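# Place cardboard box on an empty desk or tote

## Task

Move the cardboard box onto a desk in this room that has nothing on it; if every desk is occupied, set the box inside the tote near the door with no part of it sticking out past the tote's rim instead. The foam blocks must stay exactly where they were and keep their orientation, and the tote must be resting on the floor when finished. The robot must not topple or be left leaning, and the result must hold up on its own, not because the robot is still supporting something.

## Robot and tools

ROBOT. A Hello Robot Stretch 4 with one arm: an omni-wheel base, a lift sliding on a mast, a telescoping arm that reaches forward, a three-joint wrist (yaw, pitch, roll) and a two-finger gripper. It stands about 1.6 m tall and its base rim lies within 0.23 m of the base origin. Loose objects may occasionally be nudged by outside pushes.

FRAMES. Base frame: origin on the floor beneath the base centre, x ahead, y to the left, z up. hand_pose is reported in this frame and marks a point between the open fingertips; with all wrist joints at zero its axes line up with the base frame. Its printed position may be slightly wrong. The odometry frame is where the base frame was when the scene began.

execute_actions. Argument "actions" is a list holding one action or nothing (empty returns only state and images). Argument "cameras" picks which images return: head_camera, head_left_camera, head_right_camera, wrist_camera or "all"; omitted or null means all, [] means none; an unknown name rejects the call. An action contains "base", "joints" or both, optionally with "pace" and "contact_limits"; or it contains only "end_of_arm". All its motions start together.
- base: exactly one relative command, measured from where the base last reported itself. translate_m: straight travel in metres, forward positive, -2 to 2. strafe_m: sideways travel in metres, left positive, -2 to 2. rotate_rad: turn in place in radians, counter-clockwise (left) positive, -3.2 to 3.2.
- joints: absolute targets keyed by name. lift_m 0 to 1.2 (m). arm_m 0 to 0.55 (m of extension). wrist_yaw_rad -1.134 to 4.276 (0 points ahead, positive left, 3.14 stowed back; past 3.4 the arm may obstruct). wrist_pitch_rad -1.117 to 4.259 (0 level, 1.57 pointing down). wrist_roll_rad -1.117 to 4.259 (0 keeps fingers level; positive turns clockwise viewed from behind the gripper). gripper_m -0.038 to 0.141 (fingertip gap in m; negative squeezes the tips together). Targets past a range get clipped and flagged; any other bad value or unknown key rejects the whole call with no motion.
- pace: "slow", "default", "fast" or "max" (base up to 0.1/0.3/0.4/0.6 m/s and 1/2/3/4 rad/s). With lift_m above 0.2 base speed is further reduced, down to 0.3 m/s and 1 rad/s at full height.
- contact_limits: {"arm_m": value}, 0 gentlest to 0.75 firmest, default 0.5; the arm halts on contact beyond that.
- end_of_arm: "enable_torque" re-powers wrist or gripper motors that shut off.
A joint or base omitted from an action may keep driving toward its earlier target without showing it. If a result reports a stop, remaining calls in the same reply are skipped.

wait: {"seconds": 0 to 10}; commands nothing and returns state and images. zoom_image: {"camera", "region": [x0, y0, x1, y1]} in pixels of that camera's most recent full image, top-left origin, at most 504 by 504. read_manual: section "licences" only; no motion. finished_scene: {"scene": current scene number}; ends the scene irreversibly after the last command is held, and reports success.

RESULTS. base_status and joint_status describe how each motion ended: "done" (for the base, wheels turned the full amount, slip included), "off_target" (stopped short, may still push), "contact_stop_at_<key>" (met something; that part goes slack, a slack lift may sag, slack wheels may roll), "limit_stop_at_<name>", "time_out", "torque_fault". After these the old target is dropped. "limit_stop_at_tilt": leaning over 6 degrees; lift, arm and wheels go slack and ignore commands until the lean eases. "limit_stop_at_own_body": a joint nearly hit the robot; move it away, not back toward. This tends to happen with pitch below -0.2 and roll below -0.4 or above 4. on_its_own lists what the call did not command; "held at" is a held target, not a position. lidar_m: 12 distances in m, 30-degree sectors starting straight ahead and going counter-clockwise (4th left, 7th behind, 10th right); "-" means nothing seen or closer than 0.25 m; sees from about 0.15 m up, misses glass, thin legs, much behind. wrist_depth_mm: 7x7 grid of median depths, 100 to 2000 mm, row by row from top left. base_odometry counts wheel turns; heading -3.142 to 3.142, left positive. If turned_by_wheels and turned_by_imu disagree by over about 0.1 rad, the base bumped or slipped. base_tilt in degrees, forward and right positive, with a fixed offset up to about 1.5. motor_effort: percent of maximum, positive toward higher joint values, peak in brackets; wheel efforts positive mean turning right. Rest effort out of range suggests pushing or carrying.

GRIPPER. Command a gap smaller than the object to grip; tighter squeezes harder and pulls the object toward the wrist. Reading and "done" do not confirm a hold; a firm grip shows in gripper_m effort. If fingertips jam on a surface below, raise the lift.

CAMERAS. head_camera looks forward and down from the mast top (turn the base to look elsewhere); head_left_camera and head_right_camera are steeper fisheyes that also show the base and arm; wrist_camera looks along the fingers, tips near the bottom of its image. At scene start, lift_m 0.4 with wrist_yaw_rad 0 in one action unfolds the wrist.

AVOID. Turning or driving with over 1 kg held and arm_m above 0.2, especially at fast paces; steady high pushes or pulls with the gripper raised; pressing the gripper into things (wrist motors shut off, status torque_fault; a level gripper holding over about 2 kg also does this); dropping, slamming or shoving objects; disturbing the foam blocks; leaving the tote lifted or the robot tilted.

Each tool is called as name([rows], argument=value, ...), one row to a line, values as JSON.

## Session

execute_actions(actions=[])

Scene clock: 0.00 s.
base_odometry: x=+0.000 y=+0.000 heading=+0.000 (m, m, rad; odometry frame)
turned_by_wheels: +0.000 (rad since the last result)
turned_by_imu: +0.000 (rad since the last result)
base_tilt: forward=+0.0 right=-0.7 (deg)
lidar_m: 0.67 1.64 1.52 1.08 1.10 1.02 1.11 1.41 1.33 0.99 0.68 0.65
base_status: not commanded
joint_positions: lift_m=+0.250 arm_m=-0.002 wrist_yaw_rad=+3.194 wrist_pitch_rad=-0.016 wrist_roll_rad=-0.019 gripper_m=+0.057
joint_status: not commanded
motor_effort: lift_m=+21 arm_m=-1 wrist_yaw_rad=+2 wrist_pitch_rad=-6 wrist_roll_rad=+0 gripper_m=-4 wheel_0=+1 wheel_1=+0 wheel_2=+0 (%)
hand_pose: x=-0.1236 y=+0.0721 z=+0.4327 quat_wxyz=(-0.026, +0.008, -0.009, +1.000) (m; base frame)
wrist_depth_mm: - - 135 1281 1098 960 878 / - - 135 1281 1118 976 891 / - 113 137 1229 1118 991 904 / - 139 217 1336 1138 1008 917 / 208 1921 1537 1336 1098 1025 904 / 204 1397 204 1229 1098 1008 904 / 199 878 946 - 960 854 878
pictures: head_camera, head_left_camera, head_right_camera, wrist_camera
Images, in order (width x height): head_camera 420x560, head_left_camera 420x672, head_right_camera 420x672, wrist_camera 616x392.

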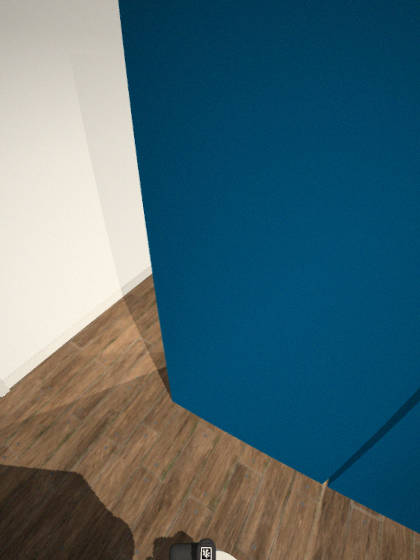

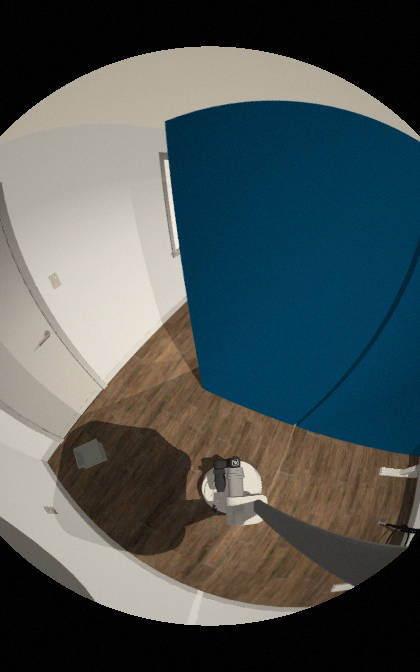

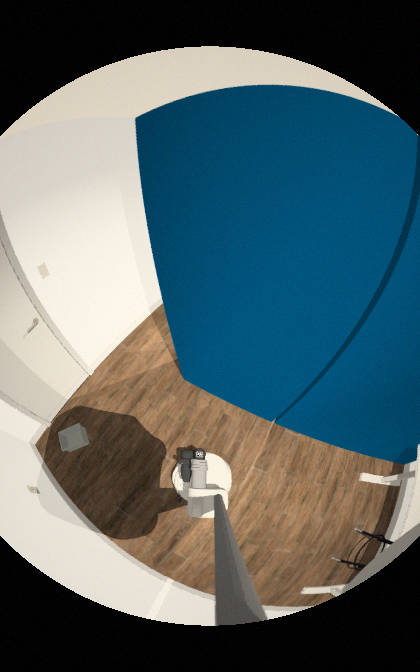

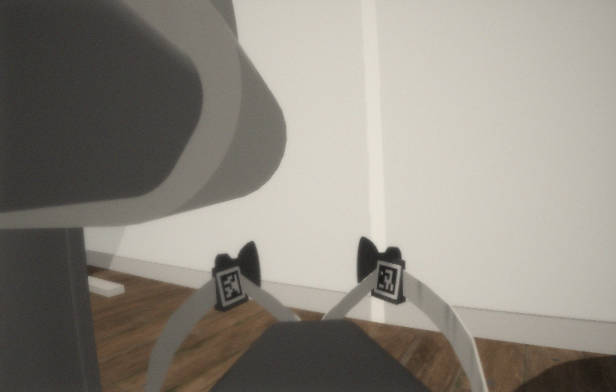

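execute_actions([
  {"base": {"rotate_rad": -1.3}},
], cameras=["head_camera", "head_left_camera", "head_right_camera"])

Scene clock: 4.43 s.
base_odometry: x=+0.000 y=+0.000 heading=-1.299 (m, m, rad; odometry frame)
turned_by_wheels: -1.299 (rad since the last result)
turned_by_imu: -1.314 (rad since the last result)
base_tilt: forward=+0.0 right=-0.8 (deg)
lidar_m: 0.76 0.64 0.62 0.74 1.52 1.06 1.21 1.01 0.99 1.19 1.33 1.34
base_status: done
joint_positions: lift_m=+0.250 arm_m=-0.002 wrist_yaw_rad=+3.194 wrist_pitch_rad=-0.016 wrist_roll_rad=-0.019 gripper_m=+0.057
joint_status: not commanded
motor_effort: lift_m=+21(21) arm_m=-1(1) wrist_yaw_rad=+2(3) wrist_pitch_rad=-7(7) wrist_roll_rad=+0(1) gripper_m=-3(3) wheel_0=+5(8) wheel_1=+4(10) wheel_2=+5(10) (%)
hand_pose: x=-0.1236 y=+0.0721 z=+0.4327 quat_wxyz=(-0.026, +0.008, -0.009, +1.000) (m; base frame)
wrist_depth_mm: - - 135 1618 1756 1499 1281 / - - 135 1618 1808 1499 1308 / - 113 137 1661 1863 1499 1308 / - 139 217 1618 1863 1537 1308 / 209 1098 1255 1661 1756 1537 1308 / 204 1098 205 1205 1118 1160 1160 / 200 878 946 - 960 842 878
pictures: head_camera, head_left_camera, head_right_camera
Images, in order (width x height): head_camera 420x560, head_left_camera 420x672, head_right_camera 420x672.

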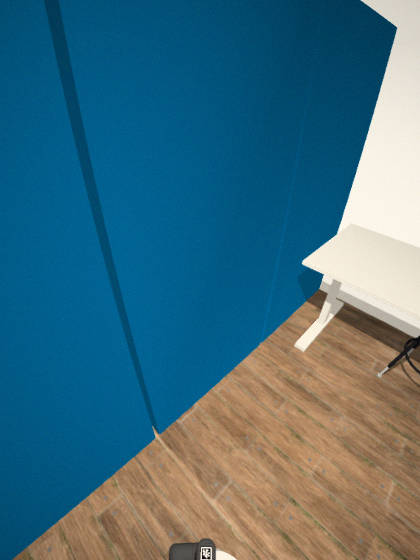

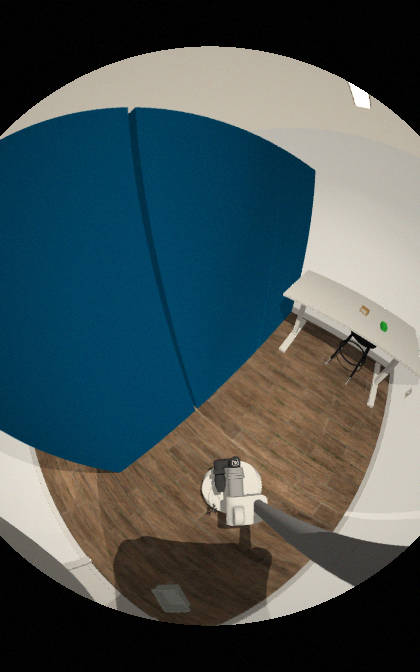

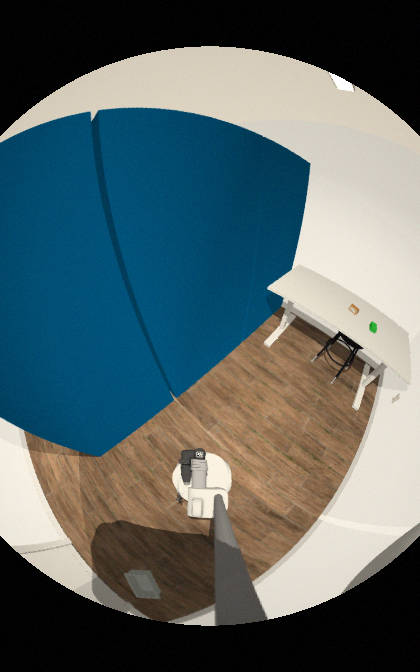

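execute_actions([
  {"base": {"rotate_rad": -0.8}},
], cameras=["head_camera", "head_left_camera", "head_right_camera"])

Scene clock: 8.67 s.
base_odometry: x=+0.000 y=+0.000 heading=-2.098 (m, m, rad; odometry frame)
turned_by_wheels: -0.799 (rad since the last result)
turned_by_imu: -0.808 (rad since the last result)
base_tilt: forward=+0.0 right=-0.8 (deg)
lidar_m: 1.34 0.97 0.69 0.64 0.67 1.66 1.53 1.04 1.06 0.98 1.06 1.43
base_status: done
joint_positions: lift_m=+0.250 arm_m=-0.002 wrist_yaw_rad=+3.194 wrist_pitch_rad=-0.016 wrist_roll_rad=-0.019 gripper_m=+0.057
joint_status: not commanded
motor_effort: lift_m=+21(21) arm_m=-1(1) wrist_yaw_rad=+2(2) wrist_pitch_rad=-4(7) wrist_roll_rad=+0(1) gripper_m=-3(1) wheel_0=+3(10) wheel_1=+3(9) wheel_2=+4(5) (%)
hand_pose: x=-0.1236 y=+0.0721 z=+0.4327 quat_wxyz=(-0.026, +0.008, -0.009, +1.000) (m; base frame)
wrist_depth_mm: - - 135 1618 1661 1618 1576 / - - 135 1661 1708 1661 1661 / - 113 137 1661 1708 1661 1661 / - 138 217 1708 1708 1708 1661 / 208 1756 1708 1708 1756 1708 1661 / 205 1229 204 1205 1098 1229 1205 / 200 866 960 - 960 866 891
pictures: head_camera, head_left_camera, head_right_camera
Images, in order (width x height): head_camera 420x560, head_left_camera 420x672, head_right_camera 420x672.

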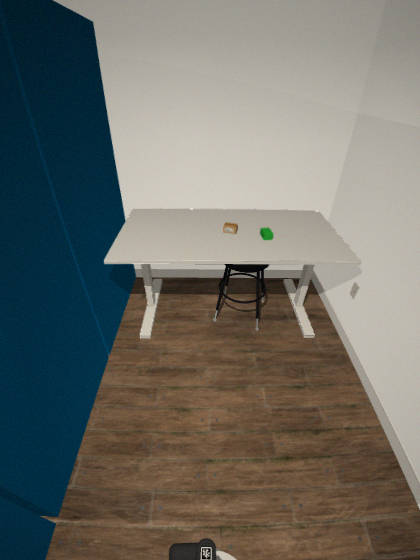

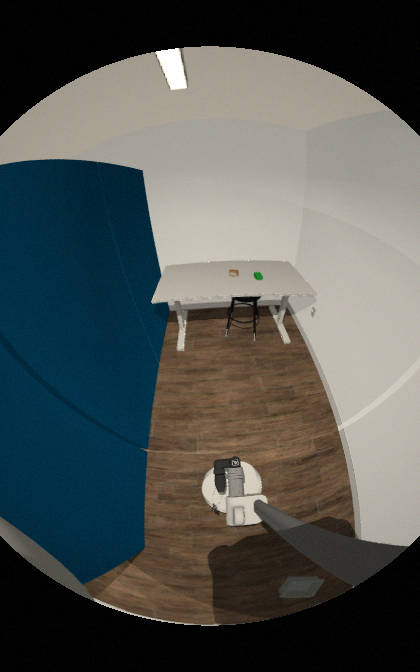

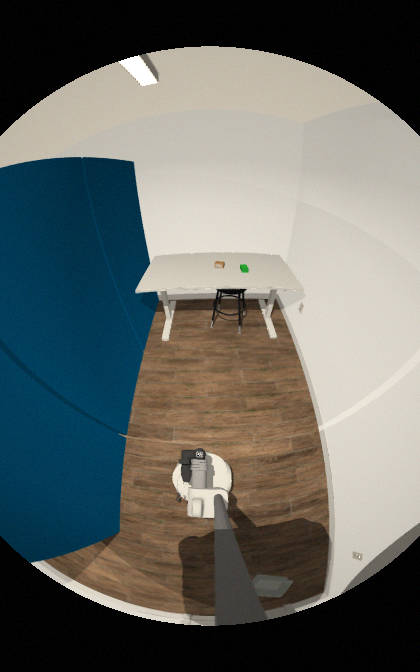

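zoom_image(camera="head_camera", region=[100, 190, 370, 340])

execute_actions([
  {"base": {"rotate_rad": -1.5}},
], cameras=["head_camera", "head_left_camera", "head_right_camera"])

Region (100, 190, 370, 340) of head_camera's 420x560 image, scaled by 1.867, with more detail than that image has.

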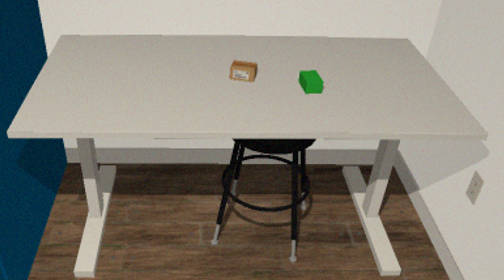

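Scene clock: 16.20 s.
base_odometry: x=+0.000 y=+0.000 heading=+2.686 (m, m, rad; odometry frame)
turned_by_wheels: -1.499 (rad since the last result)
turned_by_imu: -1.516 (rad since the last result)
base_tilt: forward=+0.0 right=-0.7 (deg)
lidar_m: 0.97 1.05 1.39 1.35 0.93 0.67 0.66 0.69 1.61 1.14 1.07 1.04
base_status: done
joint_positions: lift_m=+0.250 arm_m=-0.002 wrist_yaw_rad=+3.194 wrist_pitch_rad=-0.016 wrist_roll_rad=-0.019 gripper_m=+0.057
joint_status: not commanded
motor_effort: lift_m=+21(21) arm_m=-1(1) wrist_yaw_rad=+2(2) wrist_pitch_rad=-7(8) wrist_roll_rad=-1(1) gripper_m=-4(4) wheel_0=+3(9) wheel_1=+3(9) wheel_2=+3(9) (%)
hand_pose: x=-0.1236 y=+0.0721 z=+0.4327 quat_wxyz=(-0.026, +0.008, -0.009, +1.000) (m; base frame)
wrist_depth_mm: - - 135 768 750 732 707 / - - 135 788 759 750 741 / - 113 137 778 768 741 741 / - 138 216 788 768 750 741 / 208 831 809 788 768 768 750 / 205 854 204 798 778 768 759 / 200 854 820 - 788 759 768
pictures: head_camera, head_left_camera, head_right_camera
Images, in order (width x height): head_camera 420x560, head_left_camera 420x672, head_right_camera 420x672.

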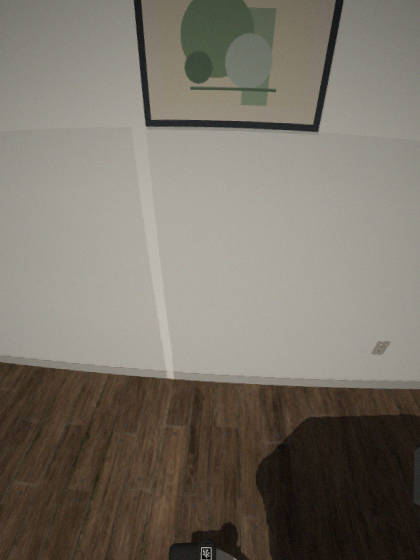

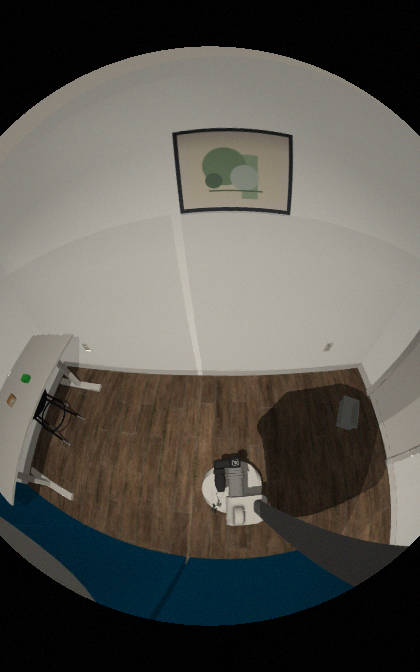

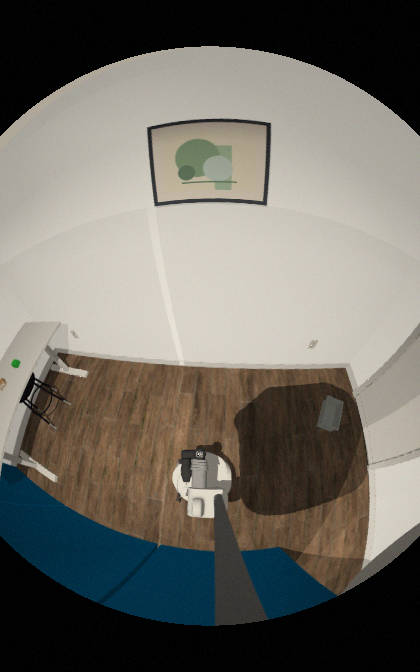

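execute_actions([
  {"base": {"rotate_rad": -1.75}},
], cameras=["head_camera", "head_left_camera", "head_right_camera"])

Scene clock: 23.17 s.
base_odometry: x=+0.000 y=+0.000 heading=+0.936 (m, m, rad; odometry frame)
turned_by_wheels: -1.749 (rad since the last result)
turned_by_imu: -1.769 (rad since the last result)
base_tilt: forward=+0.0 right=-0.7 (deg)
lidar_m: 1.49 1.06 1.13 1.02 1.05 1.34 1.33 1.13 0.69 0.65 0.64 0.86
base_status: done
joint_positions: lift_m=+0.250 arm_m=-0.002 wrist_yaw_rad=+3.194 wrist_pitch_rad=-0.016 wrist_roll_rad=-0.019 gripper_m=+0.057
joint_status: not commanded
motor_effort: lift_m=+21(21) arm_m=-1(1) wrist_yaw_rad=+2(2) wrist_pitch_rad=-5(5) wrist_roll_rad=+0(0) gripper_m=-2(3) wheel_0=+3(9) wheel_1=+3(8) wheel_2=+4(11) (%)
hand_pose: x=-0.1236 y=+0.0721 z=+0.4327 quat_wxyz=(-0.026, +0.008, -0.009, +1.000) (m; base frame)
wrist_depth_mm: - - 135 - - 1618 1205 / - - 135 - - 1661 1229 / - 113 137 1661 1863 1618 1255 / - 139 216 - - 1708 1205 / 208 1808 - - 1921 1708 1229 / 205 1366 204 1255 1098 1255 1138 / 200 891 946 - 960 854 904
pictures: head_camera, head_left_camera, head_right_camera
Images, in order (width x height): head_camera 420x560, head_left_camera 420x672, head_right_camera 420x672.

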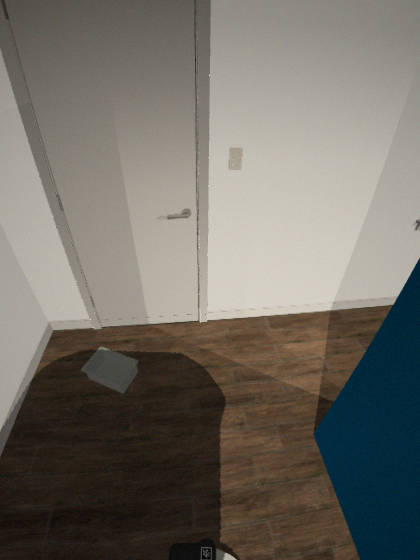

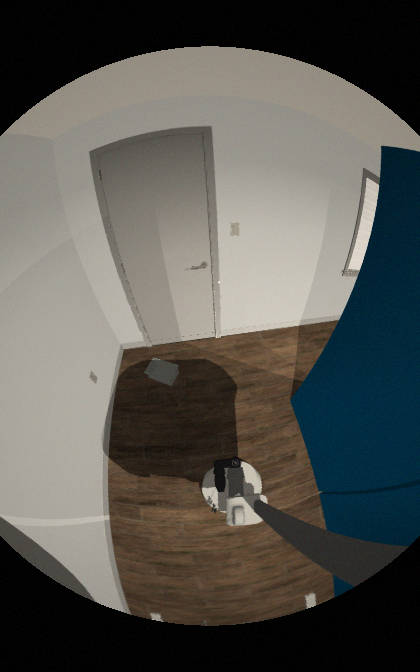

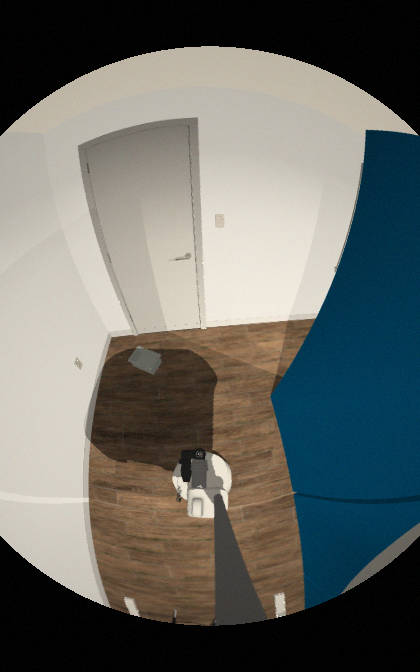

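execute_actions([
  {"base": {"rotate_rad": 0.12}},
], cameras=[])

execute_actions([
  {"base": {"translate_m": 1.0}},
], cameras=[])

execute_actions([
  {"base": {"rotate_rad": -1.57}},
], cameras=["head_camera", "head_left_camera", "head_right_camera"])

Scene clock: 36.27 s.
base_odometry: x=+0.000 y=+0.000 heading=+1.056 (m, m, rad; odometry frame)
turned_by_wheels: +0.119 (rad since the last result)
turned_by_imu: +0.121 (rad since the last result)
base_tilt: forward=+0.0 right=-0.8 (deg)
lidar_m: 1.52 1.07 1.05 1.02 1.05 1.43 1.36 0.96 0.66 0.63 0.67 1.63
base_status: done
joint_positions: lift_m=+0.250 arm_m=-0.002 wrist_yaw_rad=+3.194 wrist_pitch_rad=-0.016 wrist_roll_rad=-0.019 gripper_m=+0.057
joint_status: not commanded
motor_effort: lift_m=+21(21) arm_m=-1(1) wrist_yaw_rad=+3(2) wrist_pitch_rad=-6(5) wrist_roll_rad=+0(1) gripper_m=-5(1) wheel_0=-4(7) wheel_1=-3(6) wheel_2=-4(9) (%)
hand_pose: x=-0.1236 y=+0.0721 z=+0.4327 quat_wxyz=(-0.026, +0.008, -0.009, +1.000) (m; base frame)
wrist_depth_mm: - - 135 - - - 1366 / - - 135 - - - 1430 / - 113 137 1661 1756 1863 1430 / - 139 216 - - 1983 1430 / 208 1430 1921 - 1983 1808 1397 / 205 1281 205 1255 1078 1255 1182 / 199 878 931 - 946 854 878
pictures: none
No camera images: the call's "cameras" was empty. Leave "cameras" out to get every camera's image.

Scene clock: 41.07 s.
base_odometry: x=+0.493 y=+0.870 heading=+1.056 (m, m, rad; odometry frame)
turned_by_wheels: +0.000 (rad since the last result)
turned_by_imu: +0.000 (rad since the last result)
base_tilt: forward=+0.0 right=-0.8 (deg)
lidar_m: 0.50 0.57 0.36 0.38 1.08 1.45 2.56 0.95 0.74 2.28 0.83 0.57
base_status: done
joint_positions: lift_m=+0.250 arm_m=-0.002 wrist_yaw_rad=+3.194 wrist_pitch_rad=-0.016 wrist_roll_rad=-0.019 gripper_m=+0.057
joint_status: not commanded
motor_effort: lift_m=+21(21) arm_m=-1(1) wrist_yaw_rad=+2(2) wrist_pitch_rad=-7(7) wrist_roll_rad=+1(1) gripper_m=-3(5) wheel_0=+3(6) wheel_1=+4(7) wheel_2=-1(13) (%)
hand_pose: x=-0.1236 y=+0.0721 z=+0.4327 quat_wxyz=(-0.026, +0.008, -0.009, +1.000) (m; base frame)
wrist_depth_mm: - - 135 - - - 1397 / - - 135 - - - 1464 / - 113 137 - - - 1397 / - 138 217 - - - 1430 / 208 1430 - - 1983 1863 1464 / 205 1255 204 1255 1118 1255 1205 / 199 878 946 - 960 854 866
pictures: none
No camera images: the call's "cameras" was empty. Leave "cameras" out to get every camera's image.

Scene clock: 43.13 s.
base_odometry: x=+0.493 y=+0.870 heading=-0.513 (m, m, rad; odometry frame)
turned_by_wheels: -1.569 (rad since the last result)
turned_by_imu: -1.588 (rad since the last result)
base_tilt: forward=+0.0 right=-0.8 (deg)
lidar_m: 2.32 0.84 0.58 0.50 0.58 0.34 0.39 1.07 1.44 2.34 0.93 0.74
base_status: done
joint_positions: lift_m=+0.250 arm_m=-0.002 wrist_yaw_rad=+3.194 wrist_pitch_rad=-0.016 wrist_roll_rad=-0.019 gripper_m=+0.057
joint_status: not commanded
motor_effort: lift_m=+21(21) arm_m=-1(1) wrist_yaw_rad=+3(2) wrist_pitch_rad=-7(6) wrist_roll_rad=-1(0) gripper_m=-4(4) wheel_0=+4(9) wheel_1=+4(10) wheel_2=+4(12) (%)
hand_pose: x=-0.1236 y=+0.0721 z=+0.4327 quat_wxyz=(-0.026, +0.008, -0.009, +1.000) (m; base frame)
wrist_depth_mm: - - 135 1138 1118 1078 707 / - - 135 1160 1160 1098 723 / - 113 137 1160 1182 1118 741 / - 139 216 1182 1160 1138 741 / 208 1255 1182 1182 1138 1160 741 / 205 1229 204 1182 1098 1025 750 / 200 891 946 - 788 866 750
pictures: head_camera, head_left_camera, head_right_camera
Images, in order (width x height): head_camera 420x560, head_left_camera 420x672, head_right_camera 420x672.

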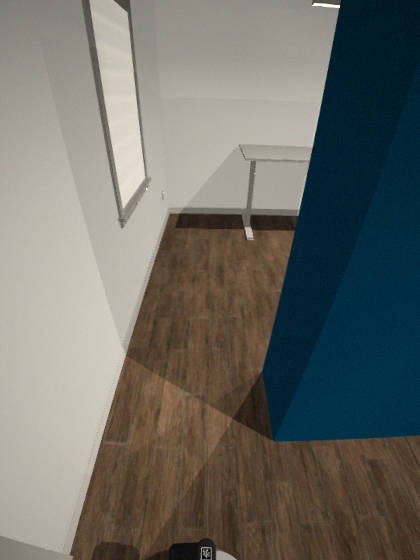

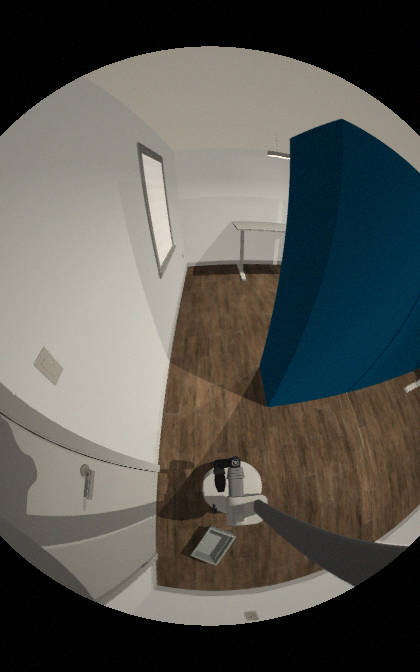

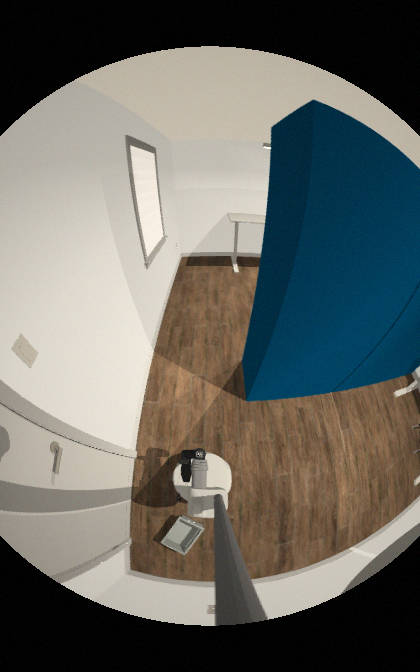

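execute_actions([
  {"base": {"strafe_m": 0.08}},
], cameras=[])

execute_actions([
  {"base": {"translate_m": 1.6}},
], cameras=["head_camera", "head_left_camera", "head_right_camera"])

Scene clock: 54.60 s.
base_odometry: x=+0.532 y=+0.940 heading=-0.513 (m, m, rad; odometry frame)
turned_by_wheels: +0.000 (rad since the last result)
turned_by_imu: +0.001 (rad since the last result)
base_tilt: forward=+0.0 right=-0.8 (deg)
lidar_m: 2.03 0.72 0.47 0.42 0.49 0.46 1.04 1.09 1.45 2.39 0.96 0.77
base_status: done
joint_positions: lift_m=+0.250 arm_m=-0.002 wrist_yaw_rad=+3.194 wrist_pitch_rad=-0.016 wrist_roll_rad=-0.019 gripper_m=+0.057
joint_status: not commanded
motor_effort: lift_m=+21(21) arm_m=-1(1) wrist_yaw_rad=+3(3) wrist_pitch_rad=-6(7) wrist_roll_rad=+0(0) gripper_m=-3(5) wheel_0=-2(8) wheel_1=+2(12) wheel_2=+0(1) (%)
hand_pose: x=-0.1236 y=+0.0721 z=+0.4327 quat_wxyz=(-0.026, +0.008, -0.009, +1.000) (m; base frame)
wrist_depth_mm: - - 135 1160 1138 904 591 / - - 135 1160 1138 946 603 / - 113 137 1160 1160 946 621 / - 139 217 1182 1160 976 621 / 208 1205 1182 1205 1160 976 627 / 205 1205 204 1205 1118 891 627 / 200 878 931 - 976 798 627
pictures: none
No camera images: the call's "cameras" was empty. Leave "cameras" out to get every camera's image.

Scene clock: 61.43 s.
base_odometry: x=+1.926 y=+0.155 heading=-0.513 (m, m, rad; odometry frame)
turned_by_wheels: +0.000 (rad since the last result)
turned_by_imu: -0.001 (rad since the last result)
base_tilt: forward=+0.0 right=-0.7 (deg)
lidar_m: 1.51 0.69 0.50 0.47 0.52 0.75 1.94 0.59 0.62 1.72 1.88 1.35
base_status: done
joint_positions: lift_m=+0.250 arm_m=-0.002 wrist_yaw_rad=+3.194 wrist_pitch_rad=-0.016 wrist_roll_rad=-0.019 gripper_m=+0.057
joint_status: not commanded
motor_effort: lift_m=+21(21) arm_m=-1(1) wrist_yaw_rad=+2(2) wrist_pitch_rad=-6(6) wrist_roll_rad=+0(0) gripper_m=-4(3) wheel_0=+3(7) wheel_1=+2(8) wheel_2=-1(9) (%)
hand_pose: x=-0.1236 y=+0.0721 z=+0.4327 quat_wxyz=(-0.026, +0.008, -0.009, +1.000) (m; base frame)
wrist_depth_mm: - - 135 - 1921 917 640 / - - 135 - - 960 661 / - 113 137 - - 991 676 / - 139 216 - - 991 676 / 208 960 - - 1464 1025 683 / 206 917 205 1205 1118 931 683 / 200 798 931 - 960 842 668
pictures: head_camera, head_left_camera, head_right_camera
Images, in order (width x height): head_camera 420x560, head_left_camera 420x672, head_right_camera 420x672.

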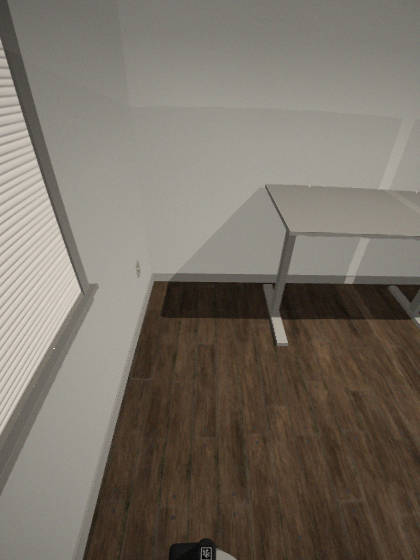

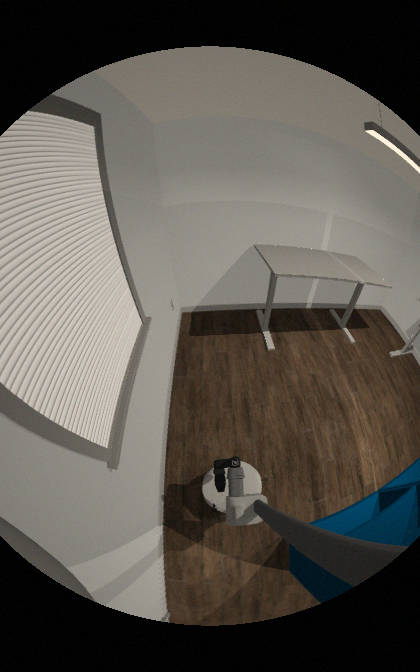

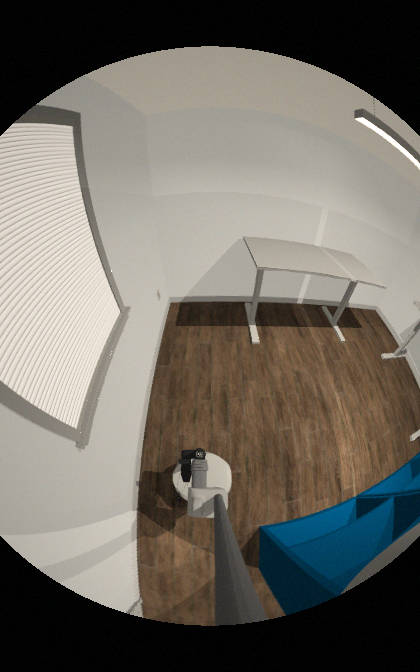

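execute_actions([
  {"base": {"rotate_rad": -0.9}},
], cameras=["head_camera", "head_left_camera", "head_right_camera"])

Scene clock: 66.90 s.
base_odometry: x=+1.926 y=+0.155 heading=-1.412 (m, m, rad; odometry frame)
turned_by_wheels: -0.899 (rad since the last result)
turned_by_imu: -0.909 (rad since the last result)
base_tilt: forward=+0.0 right=-0.8 (deg)
lidar_m: 1.59 1.36 1.37 0.65 0.49 0.50 0.56 0.85 1.98 0.61 0.72 2.39
base_status: done
joint_positions: lift_m=+0.250 arm_m=-0.002 wrist_yaw_rad=+3.194 wrist_pitch_rad=-0.016 wrist_roll_rad=-0.019 gripper_m=+0.057
joint_status: not commanded
motor_effort: lift_m=+21(21) arm_m=-1(1) wrist_yaw_rad=+2(3) wrist_pitch_rad=-8(6) wrist_roll_rad=+0(0) gripper_m=-5(2) wheel_0=+5(9) wheel_1=+2(8) wheel_2=+5(6) (%)
hand_pose: x=-0.1236 y=+0.0721 z=+0.4327 quat_wxyz=(-0.026, +0.008, -0.009, +1.000) (m; base frame)
wrist_depth_mm: - - 135 715 603 512 455 / - - 135 723 615 512 459 / - 113 137 707 615 521 462 / - 139 216 750 627 530 469 / 208 1336 946 759 580 535 477 / 206 1281 204 707 591 525 477 / 200 878 931 - 603 521 480
pictures: head_camera, head_left_camera, head_right_camera
Images, in order (width x height): head_camera 420x560, head_left_camera 420x672, head_right_camera 420x672.

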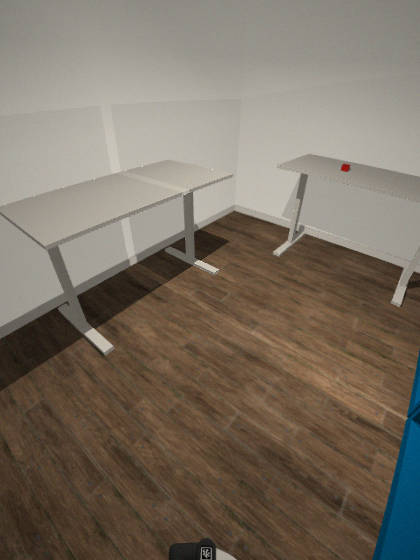

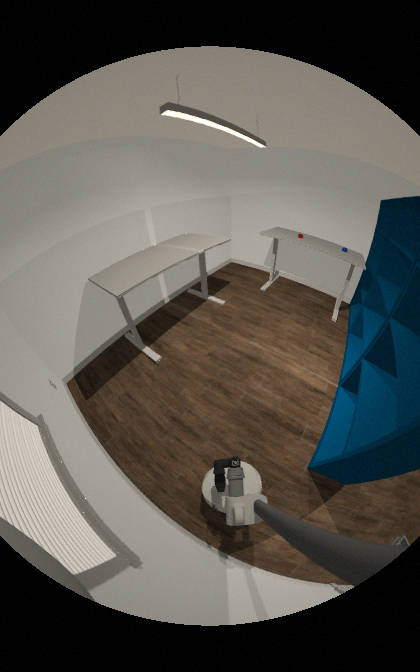

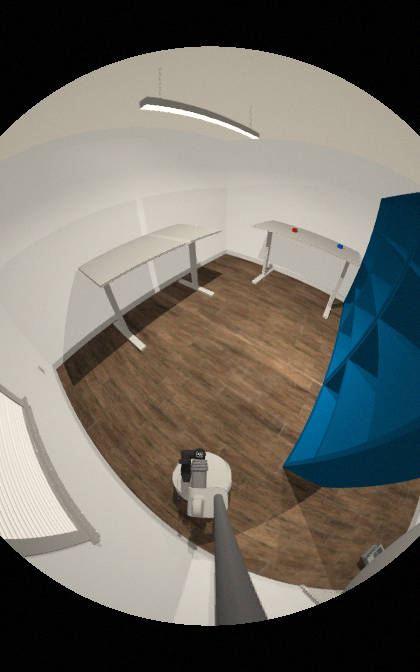

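zoom_image(camera="head_camera", region=[0, 140, 250, 270])

Region (0, 140, 250, 270) of head_camera's 420x560 image, scaled by 2.016, with more detail than that image has; it fills the top 262 rows of this view, and the rest is white.

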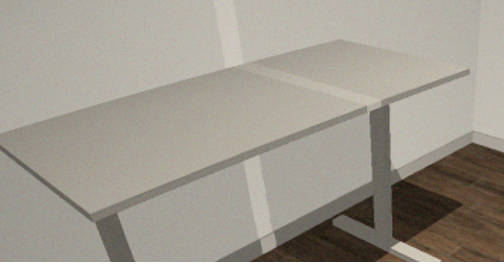

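execute_actions([
  {"base": {"rotate_rad": 0.9}, "pace": "fast"},
], cameras=[])

execute_actions([
  {"base": {"translate_m": -1.6}, "pace": "fast"},
], cameras=["head_left_camera"])

Scene clock: 93.70 s.
base_odometry: x=+1.926 y=+0.155 heading=-0.512 (m, m, rad; odometry frame)
turned_by_wheels: +0.900 (rad since the last result)
turned_by_imu: +0.912 (rad since the last result)
base_tilt: forward=+0.0 right=-0.8 (deg)
lidar_m: 1.54 0.70 0.49 0.49 0.53 0.76 1.97 0.63 0.64 1.72 1.88 1.36
base_status: done
joint_positions: lift_m=+0.250 arm_m=-0.002 wrist_yaw_rad=+3.194 wrist_pitch_rad=-0.016 wrist_roll_rad=-0.019 gripper_m=+0.057
joint_status: not commanded
motor_effort: lift_m=+21(21) arm_m=-1(1) wrist_yaw_rad=+3(3) wrist_pitch_rad=-8(7) wrist_roll_rad=+1(1) gripper_m=-5(5) wheel_0=+0(9) wheel_1=-1(10) wheel_2=+0(9) (%)
hand_pose: x=-0.1236 y=+0.0721 z=+0.4327 quat_wxyz=(-0.026, +0.008, -0.009, +1.000) (m; base frame)
wrist_depth_mm: - - 135 - 1983 946 647 / - - 135 - - 960 661 / - 113 137 - - 976 668 / - 139 216 - - 1025 691 / 208 946 - - 1464 1025 683 / 204 904 204 1229 1098 931 683 / 199 788 946 - 946 842 668
pictures: none
No camera images: the call's "cameras" was empty. Leave "cameras" out to get every camera's image.

Scene clock: 98.97 s.
base_odometry: x=+0.531 y=+0.939 heading=-0.512 (m, m, rad; odometry frame)
turned_by_wheels: +0.000 (rad since the last result)
turned_by_imu: +0.004 (rad since the last result)
base_tilt: forward=+0.0 right=-0.7 (deg)
lidar_m: 2.01 0.71 0.47 0.42 0.50 0.46 1.05 1.06 1.47 2.41 0.94 0.78
base_status: done
joint_positions: lift_m=+0.250 arm_m=-0.002 wrist_yaw_rad=+3.194 wrist_pitch_rad=-0.016 wrist_roll_rad=-0.019 gripper_m=+0.057
joint_status: not commanded
motor_effort: lift_m=+21(21) arm_m=-1(1) wrist_yaw_rad=+2(2) wrist_pitch_rad=-6(6) wrist_roll_rad=-1(1) gripper_m=-5(2) wheel_0=-3(9) wheel_1=-1(7) wheel_2=+0(18) (%)
hand_pose: x=-0.1236 y=+0.0721 z=+0.4327 quat_wxyz=(-0.026, +0.008, -0.009, +1.000) (m; base frame)
wrist_depth_mm: - - 135 1160 1118 904 597 / - - 135 1160 1160 931 609 / - 113 137 1182 1182 960 615 / - 139 217 1182 1182 976 627 / 208 1205 1205 1205 1160 960 627 / 205 1205 204 1182 1098 904 627 / 200 878 946 - 960 809 627
pictures: head_left_camera
Images, in order (width x height): head_left_camera 420x672.

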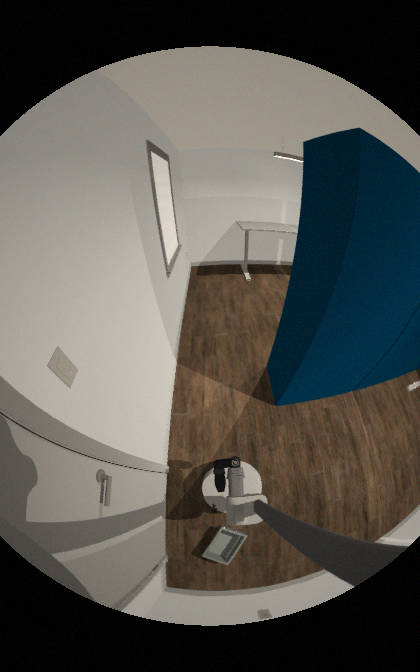

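execute_actions([
  {"base": {"rotate_rad": -1.55}, "pace": "fast"},
], cameras=[])

execute_actions([
  {"base": {"translate_m": 1.8}, "joints": {"lift_m": 0.66, "wrist_yaw_rad": 0.0, "gripper_m": 0.135}, "pace": "fast"},
])

Scene clock: 109.00 s.
base_odometry: x=+0.531 y=+0.939 heading=-2.062 (m, m, rad; odometry frame)
turned_by_wheels: -1.550 (rad since the last result)
turned_by_imu: -1.567 (rad since the last result)
base_tilt: forward=-0.1 right=-0.7 (deg)
lidar_m: 2.42 0.91 0.79 1.89 0.72 0.50 0.43 0.50 0.43 0.35 1.10 1.47
base_status: done
joint_positions: lift_m=+0.250 arm_m=-0.002 wrist_yaw_rad=+3.194 wrist_pitch_rad=-0.016 wrist_roll_rad=-0.019 gripper_m=+0.057
joint_status: not commanded
motor_effort: lift_m=+21(21) arm_m=-1(1) wrist_yaw_rad=+2(2) wrist_pitch_rad=-5(6) wrist_roll_rad=+1(1) gripper_m=-1(0) wheel_0=+2(9) wheel_1=+2(11) wheel_2=+1(11) (%)
hand_pose: x=-0.1236 y=+0.0721 z=+0.4327 quat_wxyz=(-0.026, +0.008, -0.009, +1.000) (m; base frame)
wrist_depth_mm: - - 135 591 597 597 591 / - - 135 603 603 597 585 / - 113 137 597 615 597 597 / - 138 217 603 615 609 597 / 208 627 621 615 615 615 603 / 205 647 205 615 597 621 615 / 200 647 627 - 627 621 615
pictures: none
No camera images: the call's "cameras" was empty. Leave "cameras" out to get every camera's image.

Scene clock: 114.77 s.
base_odometry: x=-0.318 y=-0.648 heading=-2.062 (m, m, rad; odometry frame)
turned_by_wheels: +0.000 (rad since the last result)
turned_by_imu: -0.002 (rad since the last result)
base_tilt: forward=+0.0 right=-0.8 (deg)
lidar_m: 0.63 0.67 0.62 0.60 0.66 0.92 1.91 1.52 1.07 1.06 0.90 0.68
base_status: done
joint_positions: lift_m=+0.660 arm_m=-0.002 wrist_yaw_rad=+0.000 wrist_pitch_rad=-0.016 wrist_roll_rad=-0.019 gripper_m=+0.135
joint_status: all done
motor_effort: lift_m=+24(23) arm_m=-1(1) wrist_yaw_rad=+2(8) wrist_pitch_rad=-6(5) wrist_roll_rad=+0(1) gripper_m=-1(6) wheel_0=+1(10) wheel_1=+3(8) wheel_2=+0(15) (%)
hand_pose: x=+0.4575 y=-0.0874 z=+0.8425 quat_wxyz=(+1.000, -0.009, -0.008, +0.000) (m; base frame)
wrist_depth_mm: 1008 1182 1182 1205 1205 1182 1182 / 1008 1205 1229 1205 1205 1205 1205 / 1008 1229 1255 1205 1229 1229 1205 / 991 1229 1229 1255 1255 1229 1229 / 891 878 854 798 759 676 699 / 477 442 427 166 430 430 449 / 960 788 1281 - 654 661 1255
pictures: head_camera, head_left_camera, head_right_camera, wrist_camera
camera_calibration (this result's frames):
wrist_camera: T_world_to_cam=[[-0.00723848, -0.999777, -0.0198499, -0.0647058], [-0.0199872, 0.0199911, -0.9996, 0.903124], [0.999774, -0.00683884, -0.0201274, -0.209471], [0, 0, 0, 1]] pos_world=[0.227006, -0.0841783, 0.897262]
Images, in order (width x height): head_camera 420x560, head_left_camera 420x672, head_right_camera 420x672, wrist_camera 616x392.

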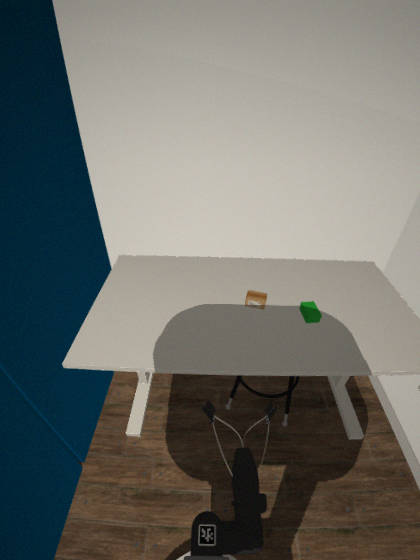

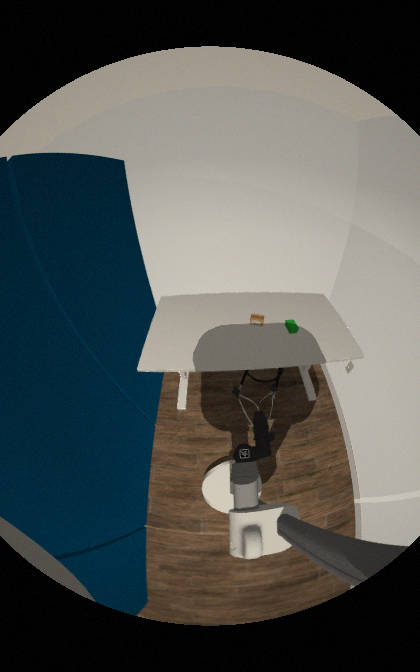

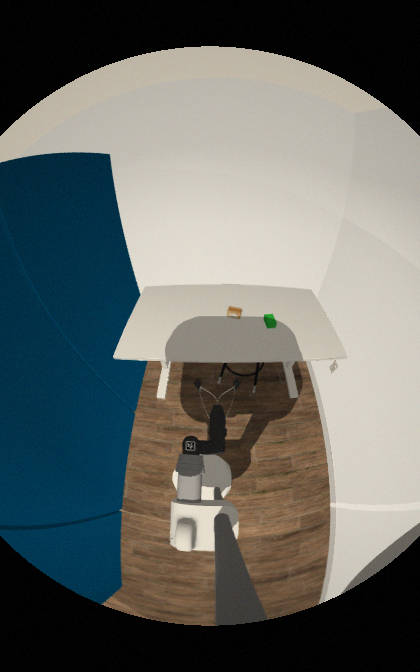

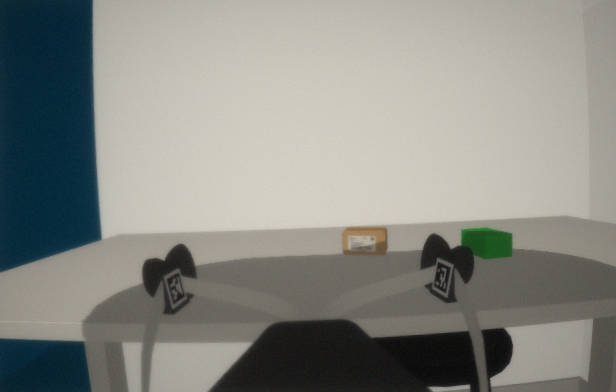

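zoom_image(camera="head_camera", region=[220, 270, 340, 340])

zoom_image(camera="wrist_camera", region=[320, 200, 540, 280])

Region (220, 270, 340, 340) of head_camera's 420x560 image, scaled by 4.200, with more detail than that image has; it fills the top 294 rows of this view, and the rest is white.

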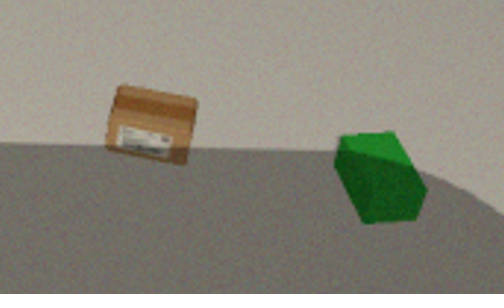

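Region (320, 200, 540, 280) of wrist_camera's 616x392 image, scaled by 2.291; it fills the top 183 rows of this view, and the rest is white.

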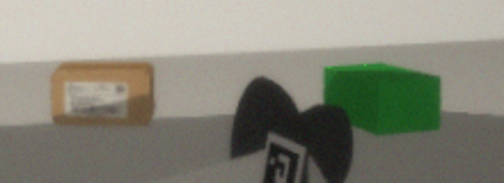

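execute_actions([
  {"base": {"rotate_rad": -0.24}, "joints": {"lift_m": 0.82, "wrist_pitch_rad": 0.5, "gripper_m": 0.14}},
], cameras=[])

execute_actions([
  {"base": {"strafe_m": 0.13}},
], cameras=["head_camera", "wrist_camera"])

Scene clock: 156.60 s.
base_odometry: x=-0.318 y=-0.648 heading=-2.301 (m, m, rad; odometry frame)
turned_by_wheels: -0.239 (rad since the last result)
turned_by_imu: -0.241 (rad since the last result)
base_tilt: forward=+0.0 right=-0.8 (deg)
lidar_m: 0.62 0.62 0.72 0.61 0.62 0.76 1.39 1.80 1.16 1.05 1.06 0.71
base_status: done
joint_positions: lift_m=+0.820 arm_m=-0.002 wrist_yaw_rad=+0.000 wrist_pitch_rad=+0.502 wrist_roll_rad=-0.019 gripper_m=+0.140
joint_status: all done
motor_effort: lift_m=+25(27) arm_m=-1(1) wrist_yaw_rad=+2(1) wrist_pitch_rad=-3(6) wrist_roll_rad=+0(1) gripper_m=-1(2) wheel_0=+2(9) wheel_1=+3(6) wheel_2=+3(12) (%)
hand_pose: x=+0.4220 y=-0.0874 z=+0.8592 quat_wxyz=(+0.969, -0.009, +0.248, +0.002) (m; base frame)
wrist_depth_mm: 991 1042 1098 1182 1255 1255 976 / 1042 1078 1078 1025 1008 1008 976 / 768 750 715 707 699 691 683 / 569 559 549 564 585 1182 1042 / 488 488 1464 1397 1430 1255 1098 / 991 1229 1205 167 1205 1182 1118 / 1078 1078 1138 - 1098 1042 1078
pictures: none
No camera images: the call's "cameras" was empty. Leave "cameras" out to get every camera's image.

Scene clock: 158.23 s.
base_odometry: x=-0.221 y=-0.735 heading=-2.301 (m, m, rad; odometry frame)
turned_by_wheels: +0.000 (rad since the last result)
turned_by_imu: +0.001 (rad since the last result)
base_tilt: forward=+0.0 right=-0.8 (deg)
lidar_m: 0.58 0.60 0.54 0.50 0.47 0.59 1.13 1.89 1.33 1.17 1.15 0.69
base_status: done
joint_positions: lift_m=+0.820 arm_m=-0.002 wrist_yaw_rad=+0.000 wrist_pitch_rad=+0.502 wrist_roll_rad=-0.019 gripper_m=+0.140
joint_status: not commanded
motor_effort: lift_m=+25(25) arm_m=-1(1) wrist_yaw_rad=+2(2) wrist_pitch_rad=-3(5) wrist_roll_rad=+0(0) gripper_m=-1(2) wheel_0=-1(9) wheel_1=+1(13) wheel_2=+0(4) (%)
hand_pose: x=+0.4220 y=-0.0874 z=+0.8592 quat_wxyz=(+0.969, -0.009, +0.248, +0.002) (m; base frame)
wrist_depth_mm: 960 1025 1078 1160 1229 1281 1098 / 1025 1060 1060 1025 1008 1008 1042 / 759 741 723 715 699 691 691 / 559 559 554 544 559 585 1182 / 466 469 1397 1464 1281 1255 1229 / 1098 1008 1205 167 1182 1205 1182 / 1078 1042 1138 - 1078 1060 1042
pictures: head_camera, wrist_camera
camera_calibration (this result's frames):
wrist_camera: T_world_to_cam=[[-0.016146, -0.999777, -0.0135867, -0.0662748], [-0.511897, 0.019938, -0.858816, 1.00569], [0.858895, -0.00691149, -0.512105, 0.308517], [0, 0, 0, 1]] pos_world=[0.248757, -0.0841792, 1.0208]
Images, in order (width x height): head_camera 420x560, wrist_camera 616x392.

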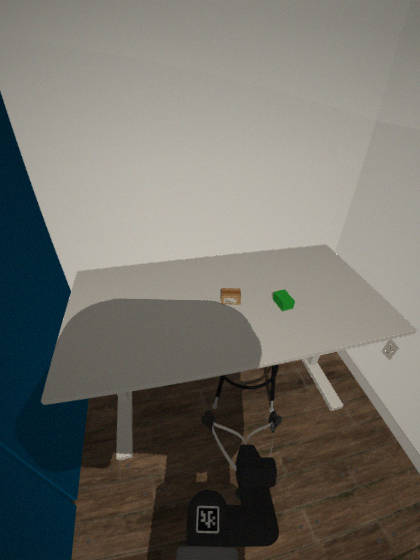

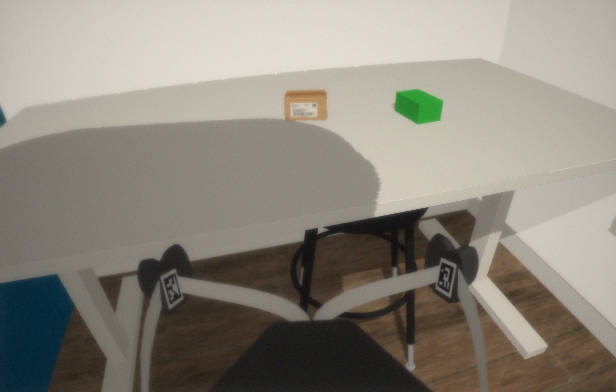

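execute_actions([
  {"base": {"translate_m": 0.18}, "joints": {"arm_m": 0.3}},
], cameras=["head_camera", "wrist_camera"])

Scene clock: 169.47 s.
base_odometry: x=-0.341 y=-0.869 heading=-2.301 (m, m, rad; odometry frame)
turned_by_wheels: +0.000 (rad since the last result)
turned_by_imu: +0.001 (rad since the last result)
base_tilt: forward=+0.0 right=-0.8 (deg)
lidar_m: 0.43 0.41 0.52 0.52 0.52 0.64 1.19 2.05 1.31 1.12 0.85 0.50
base_status: done
joint_positions: lift_m=+0.820 arm_m=+0.299 wrist_yaw_rad=+0.000 wrist_pitch_rad=+0.502 wrist_roll_rad=-0.019 gripper_m=+0.140
joint_status: all done
motor_effort: lift_m=+25(25) arm_m=+7(8) wrist_yaw_rad=+2(2) wrist_pitch_rad=-5(5) wrist_roll_rad=+0(1) gripper_m=-1(2) wheel_0=+3(7) wheel_1=+3(6) wheel_2=-3(7) (%)
hand_pose: x=+0.7227 y=-0.0874 z=+0.8591 quat_wxyz=(+0.969, -0.009, +0.248, +0.002) (m; base frame)
wrist_depth_mm: 591 615 654 699 741 778 831 / 640 668 699 750 809 866 891 / 668 707 723 699 691 683 683 / 564 554 544 539 535 525 517 / 445 442 439 375 430 389 355 / 366 355 345 167 347 343 345 / 320 314 324 - 319 306 306
pictures: head_camera, wrist_camera
camera_calibration (this result's frames):
wrist_camera: T_world_to_cam=[[-0.0161192, -0.999778, -0.0135839, -0.0614349], [-0.512039, 0.019923, -0.858731, 1.15961], [0.858811, -0.00688659, -0.512247, 0.05042], [0, 0, 0, 1]] pos_world=[0.549475, -0.0841769, 1.02079]
Images, in order (width x height): head_camera 420x560, wrist_camera 616x392.

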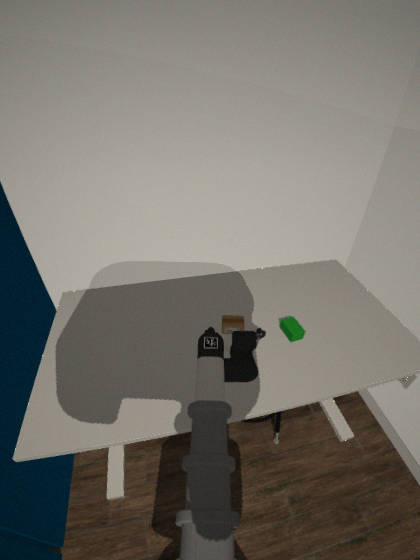

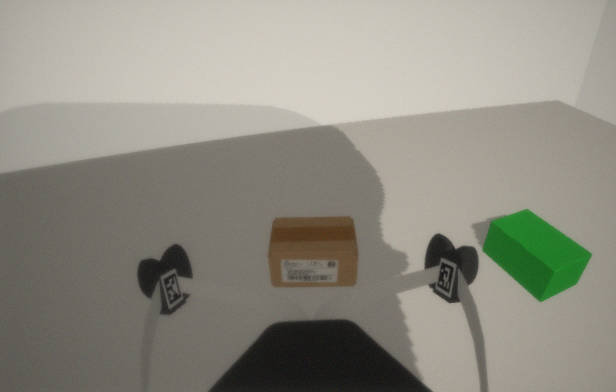

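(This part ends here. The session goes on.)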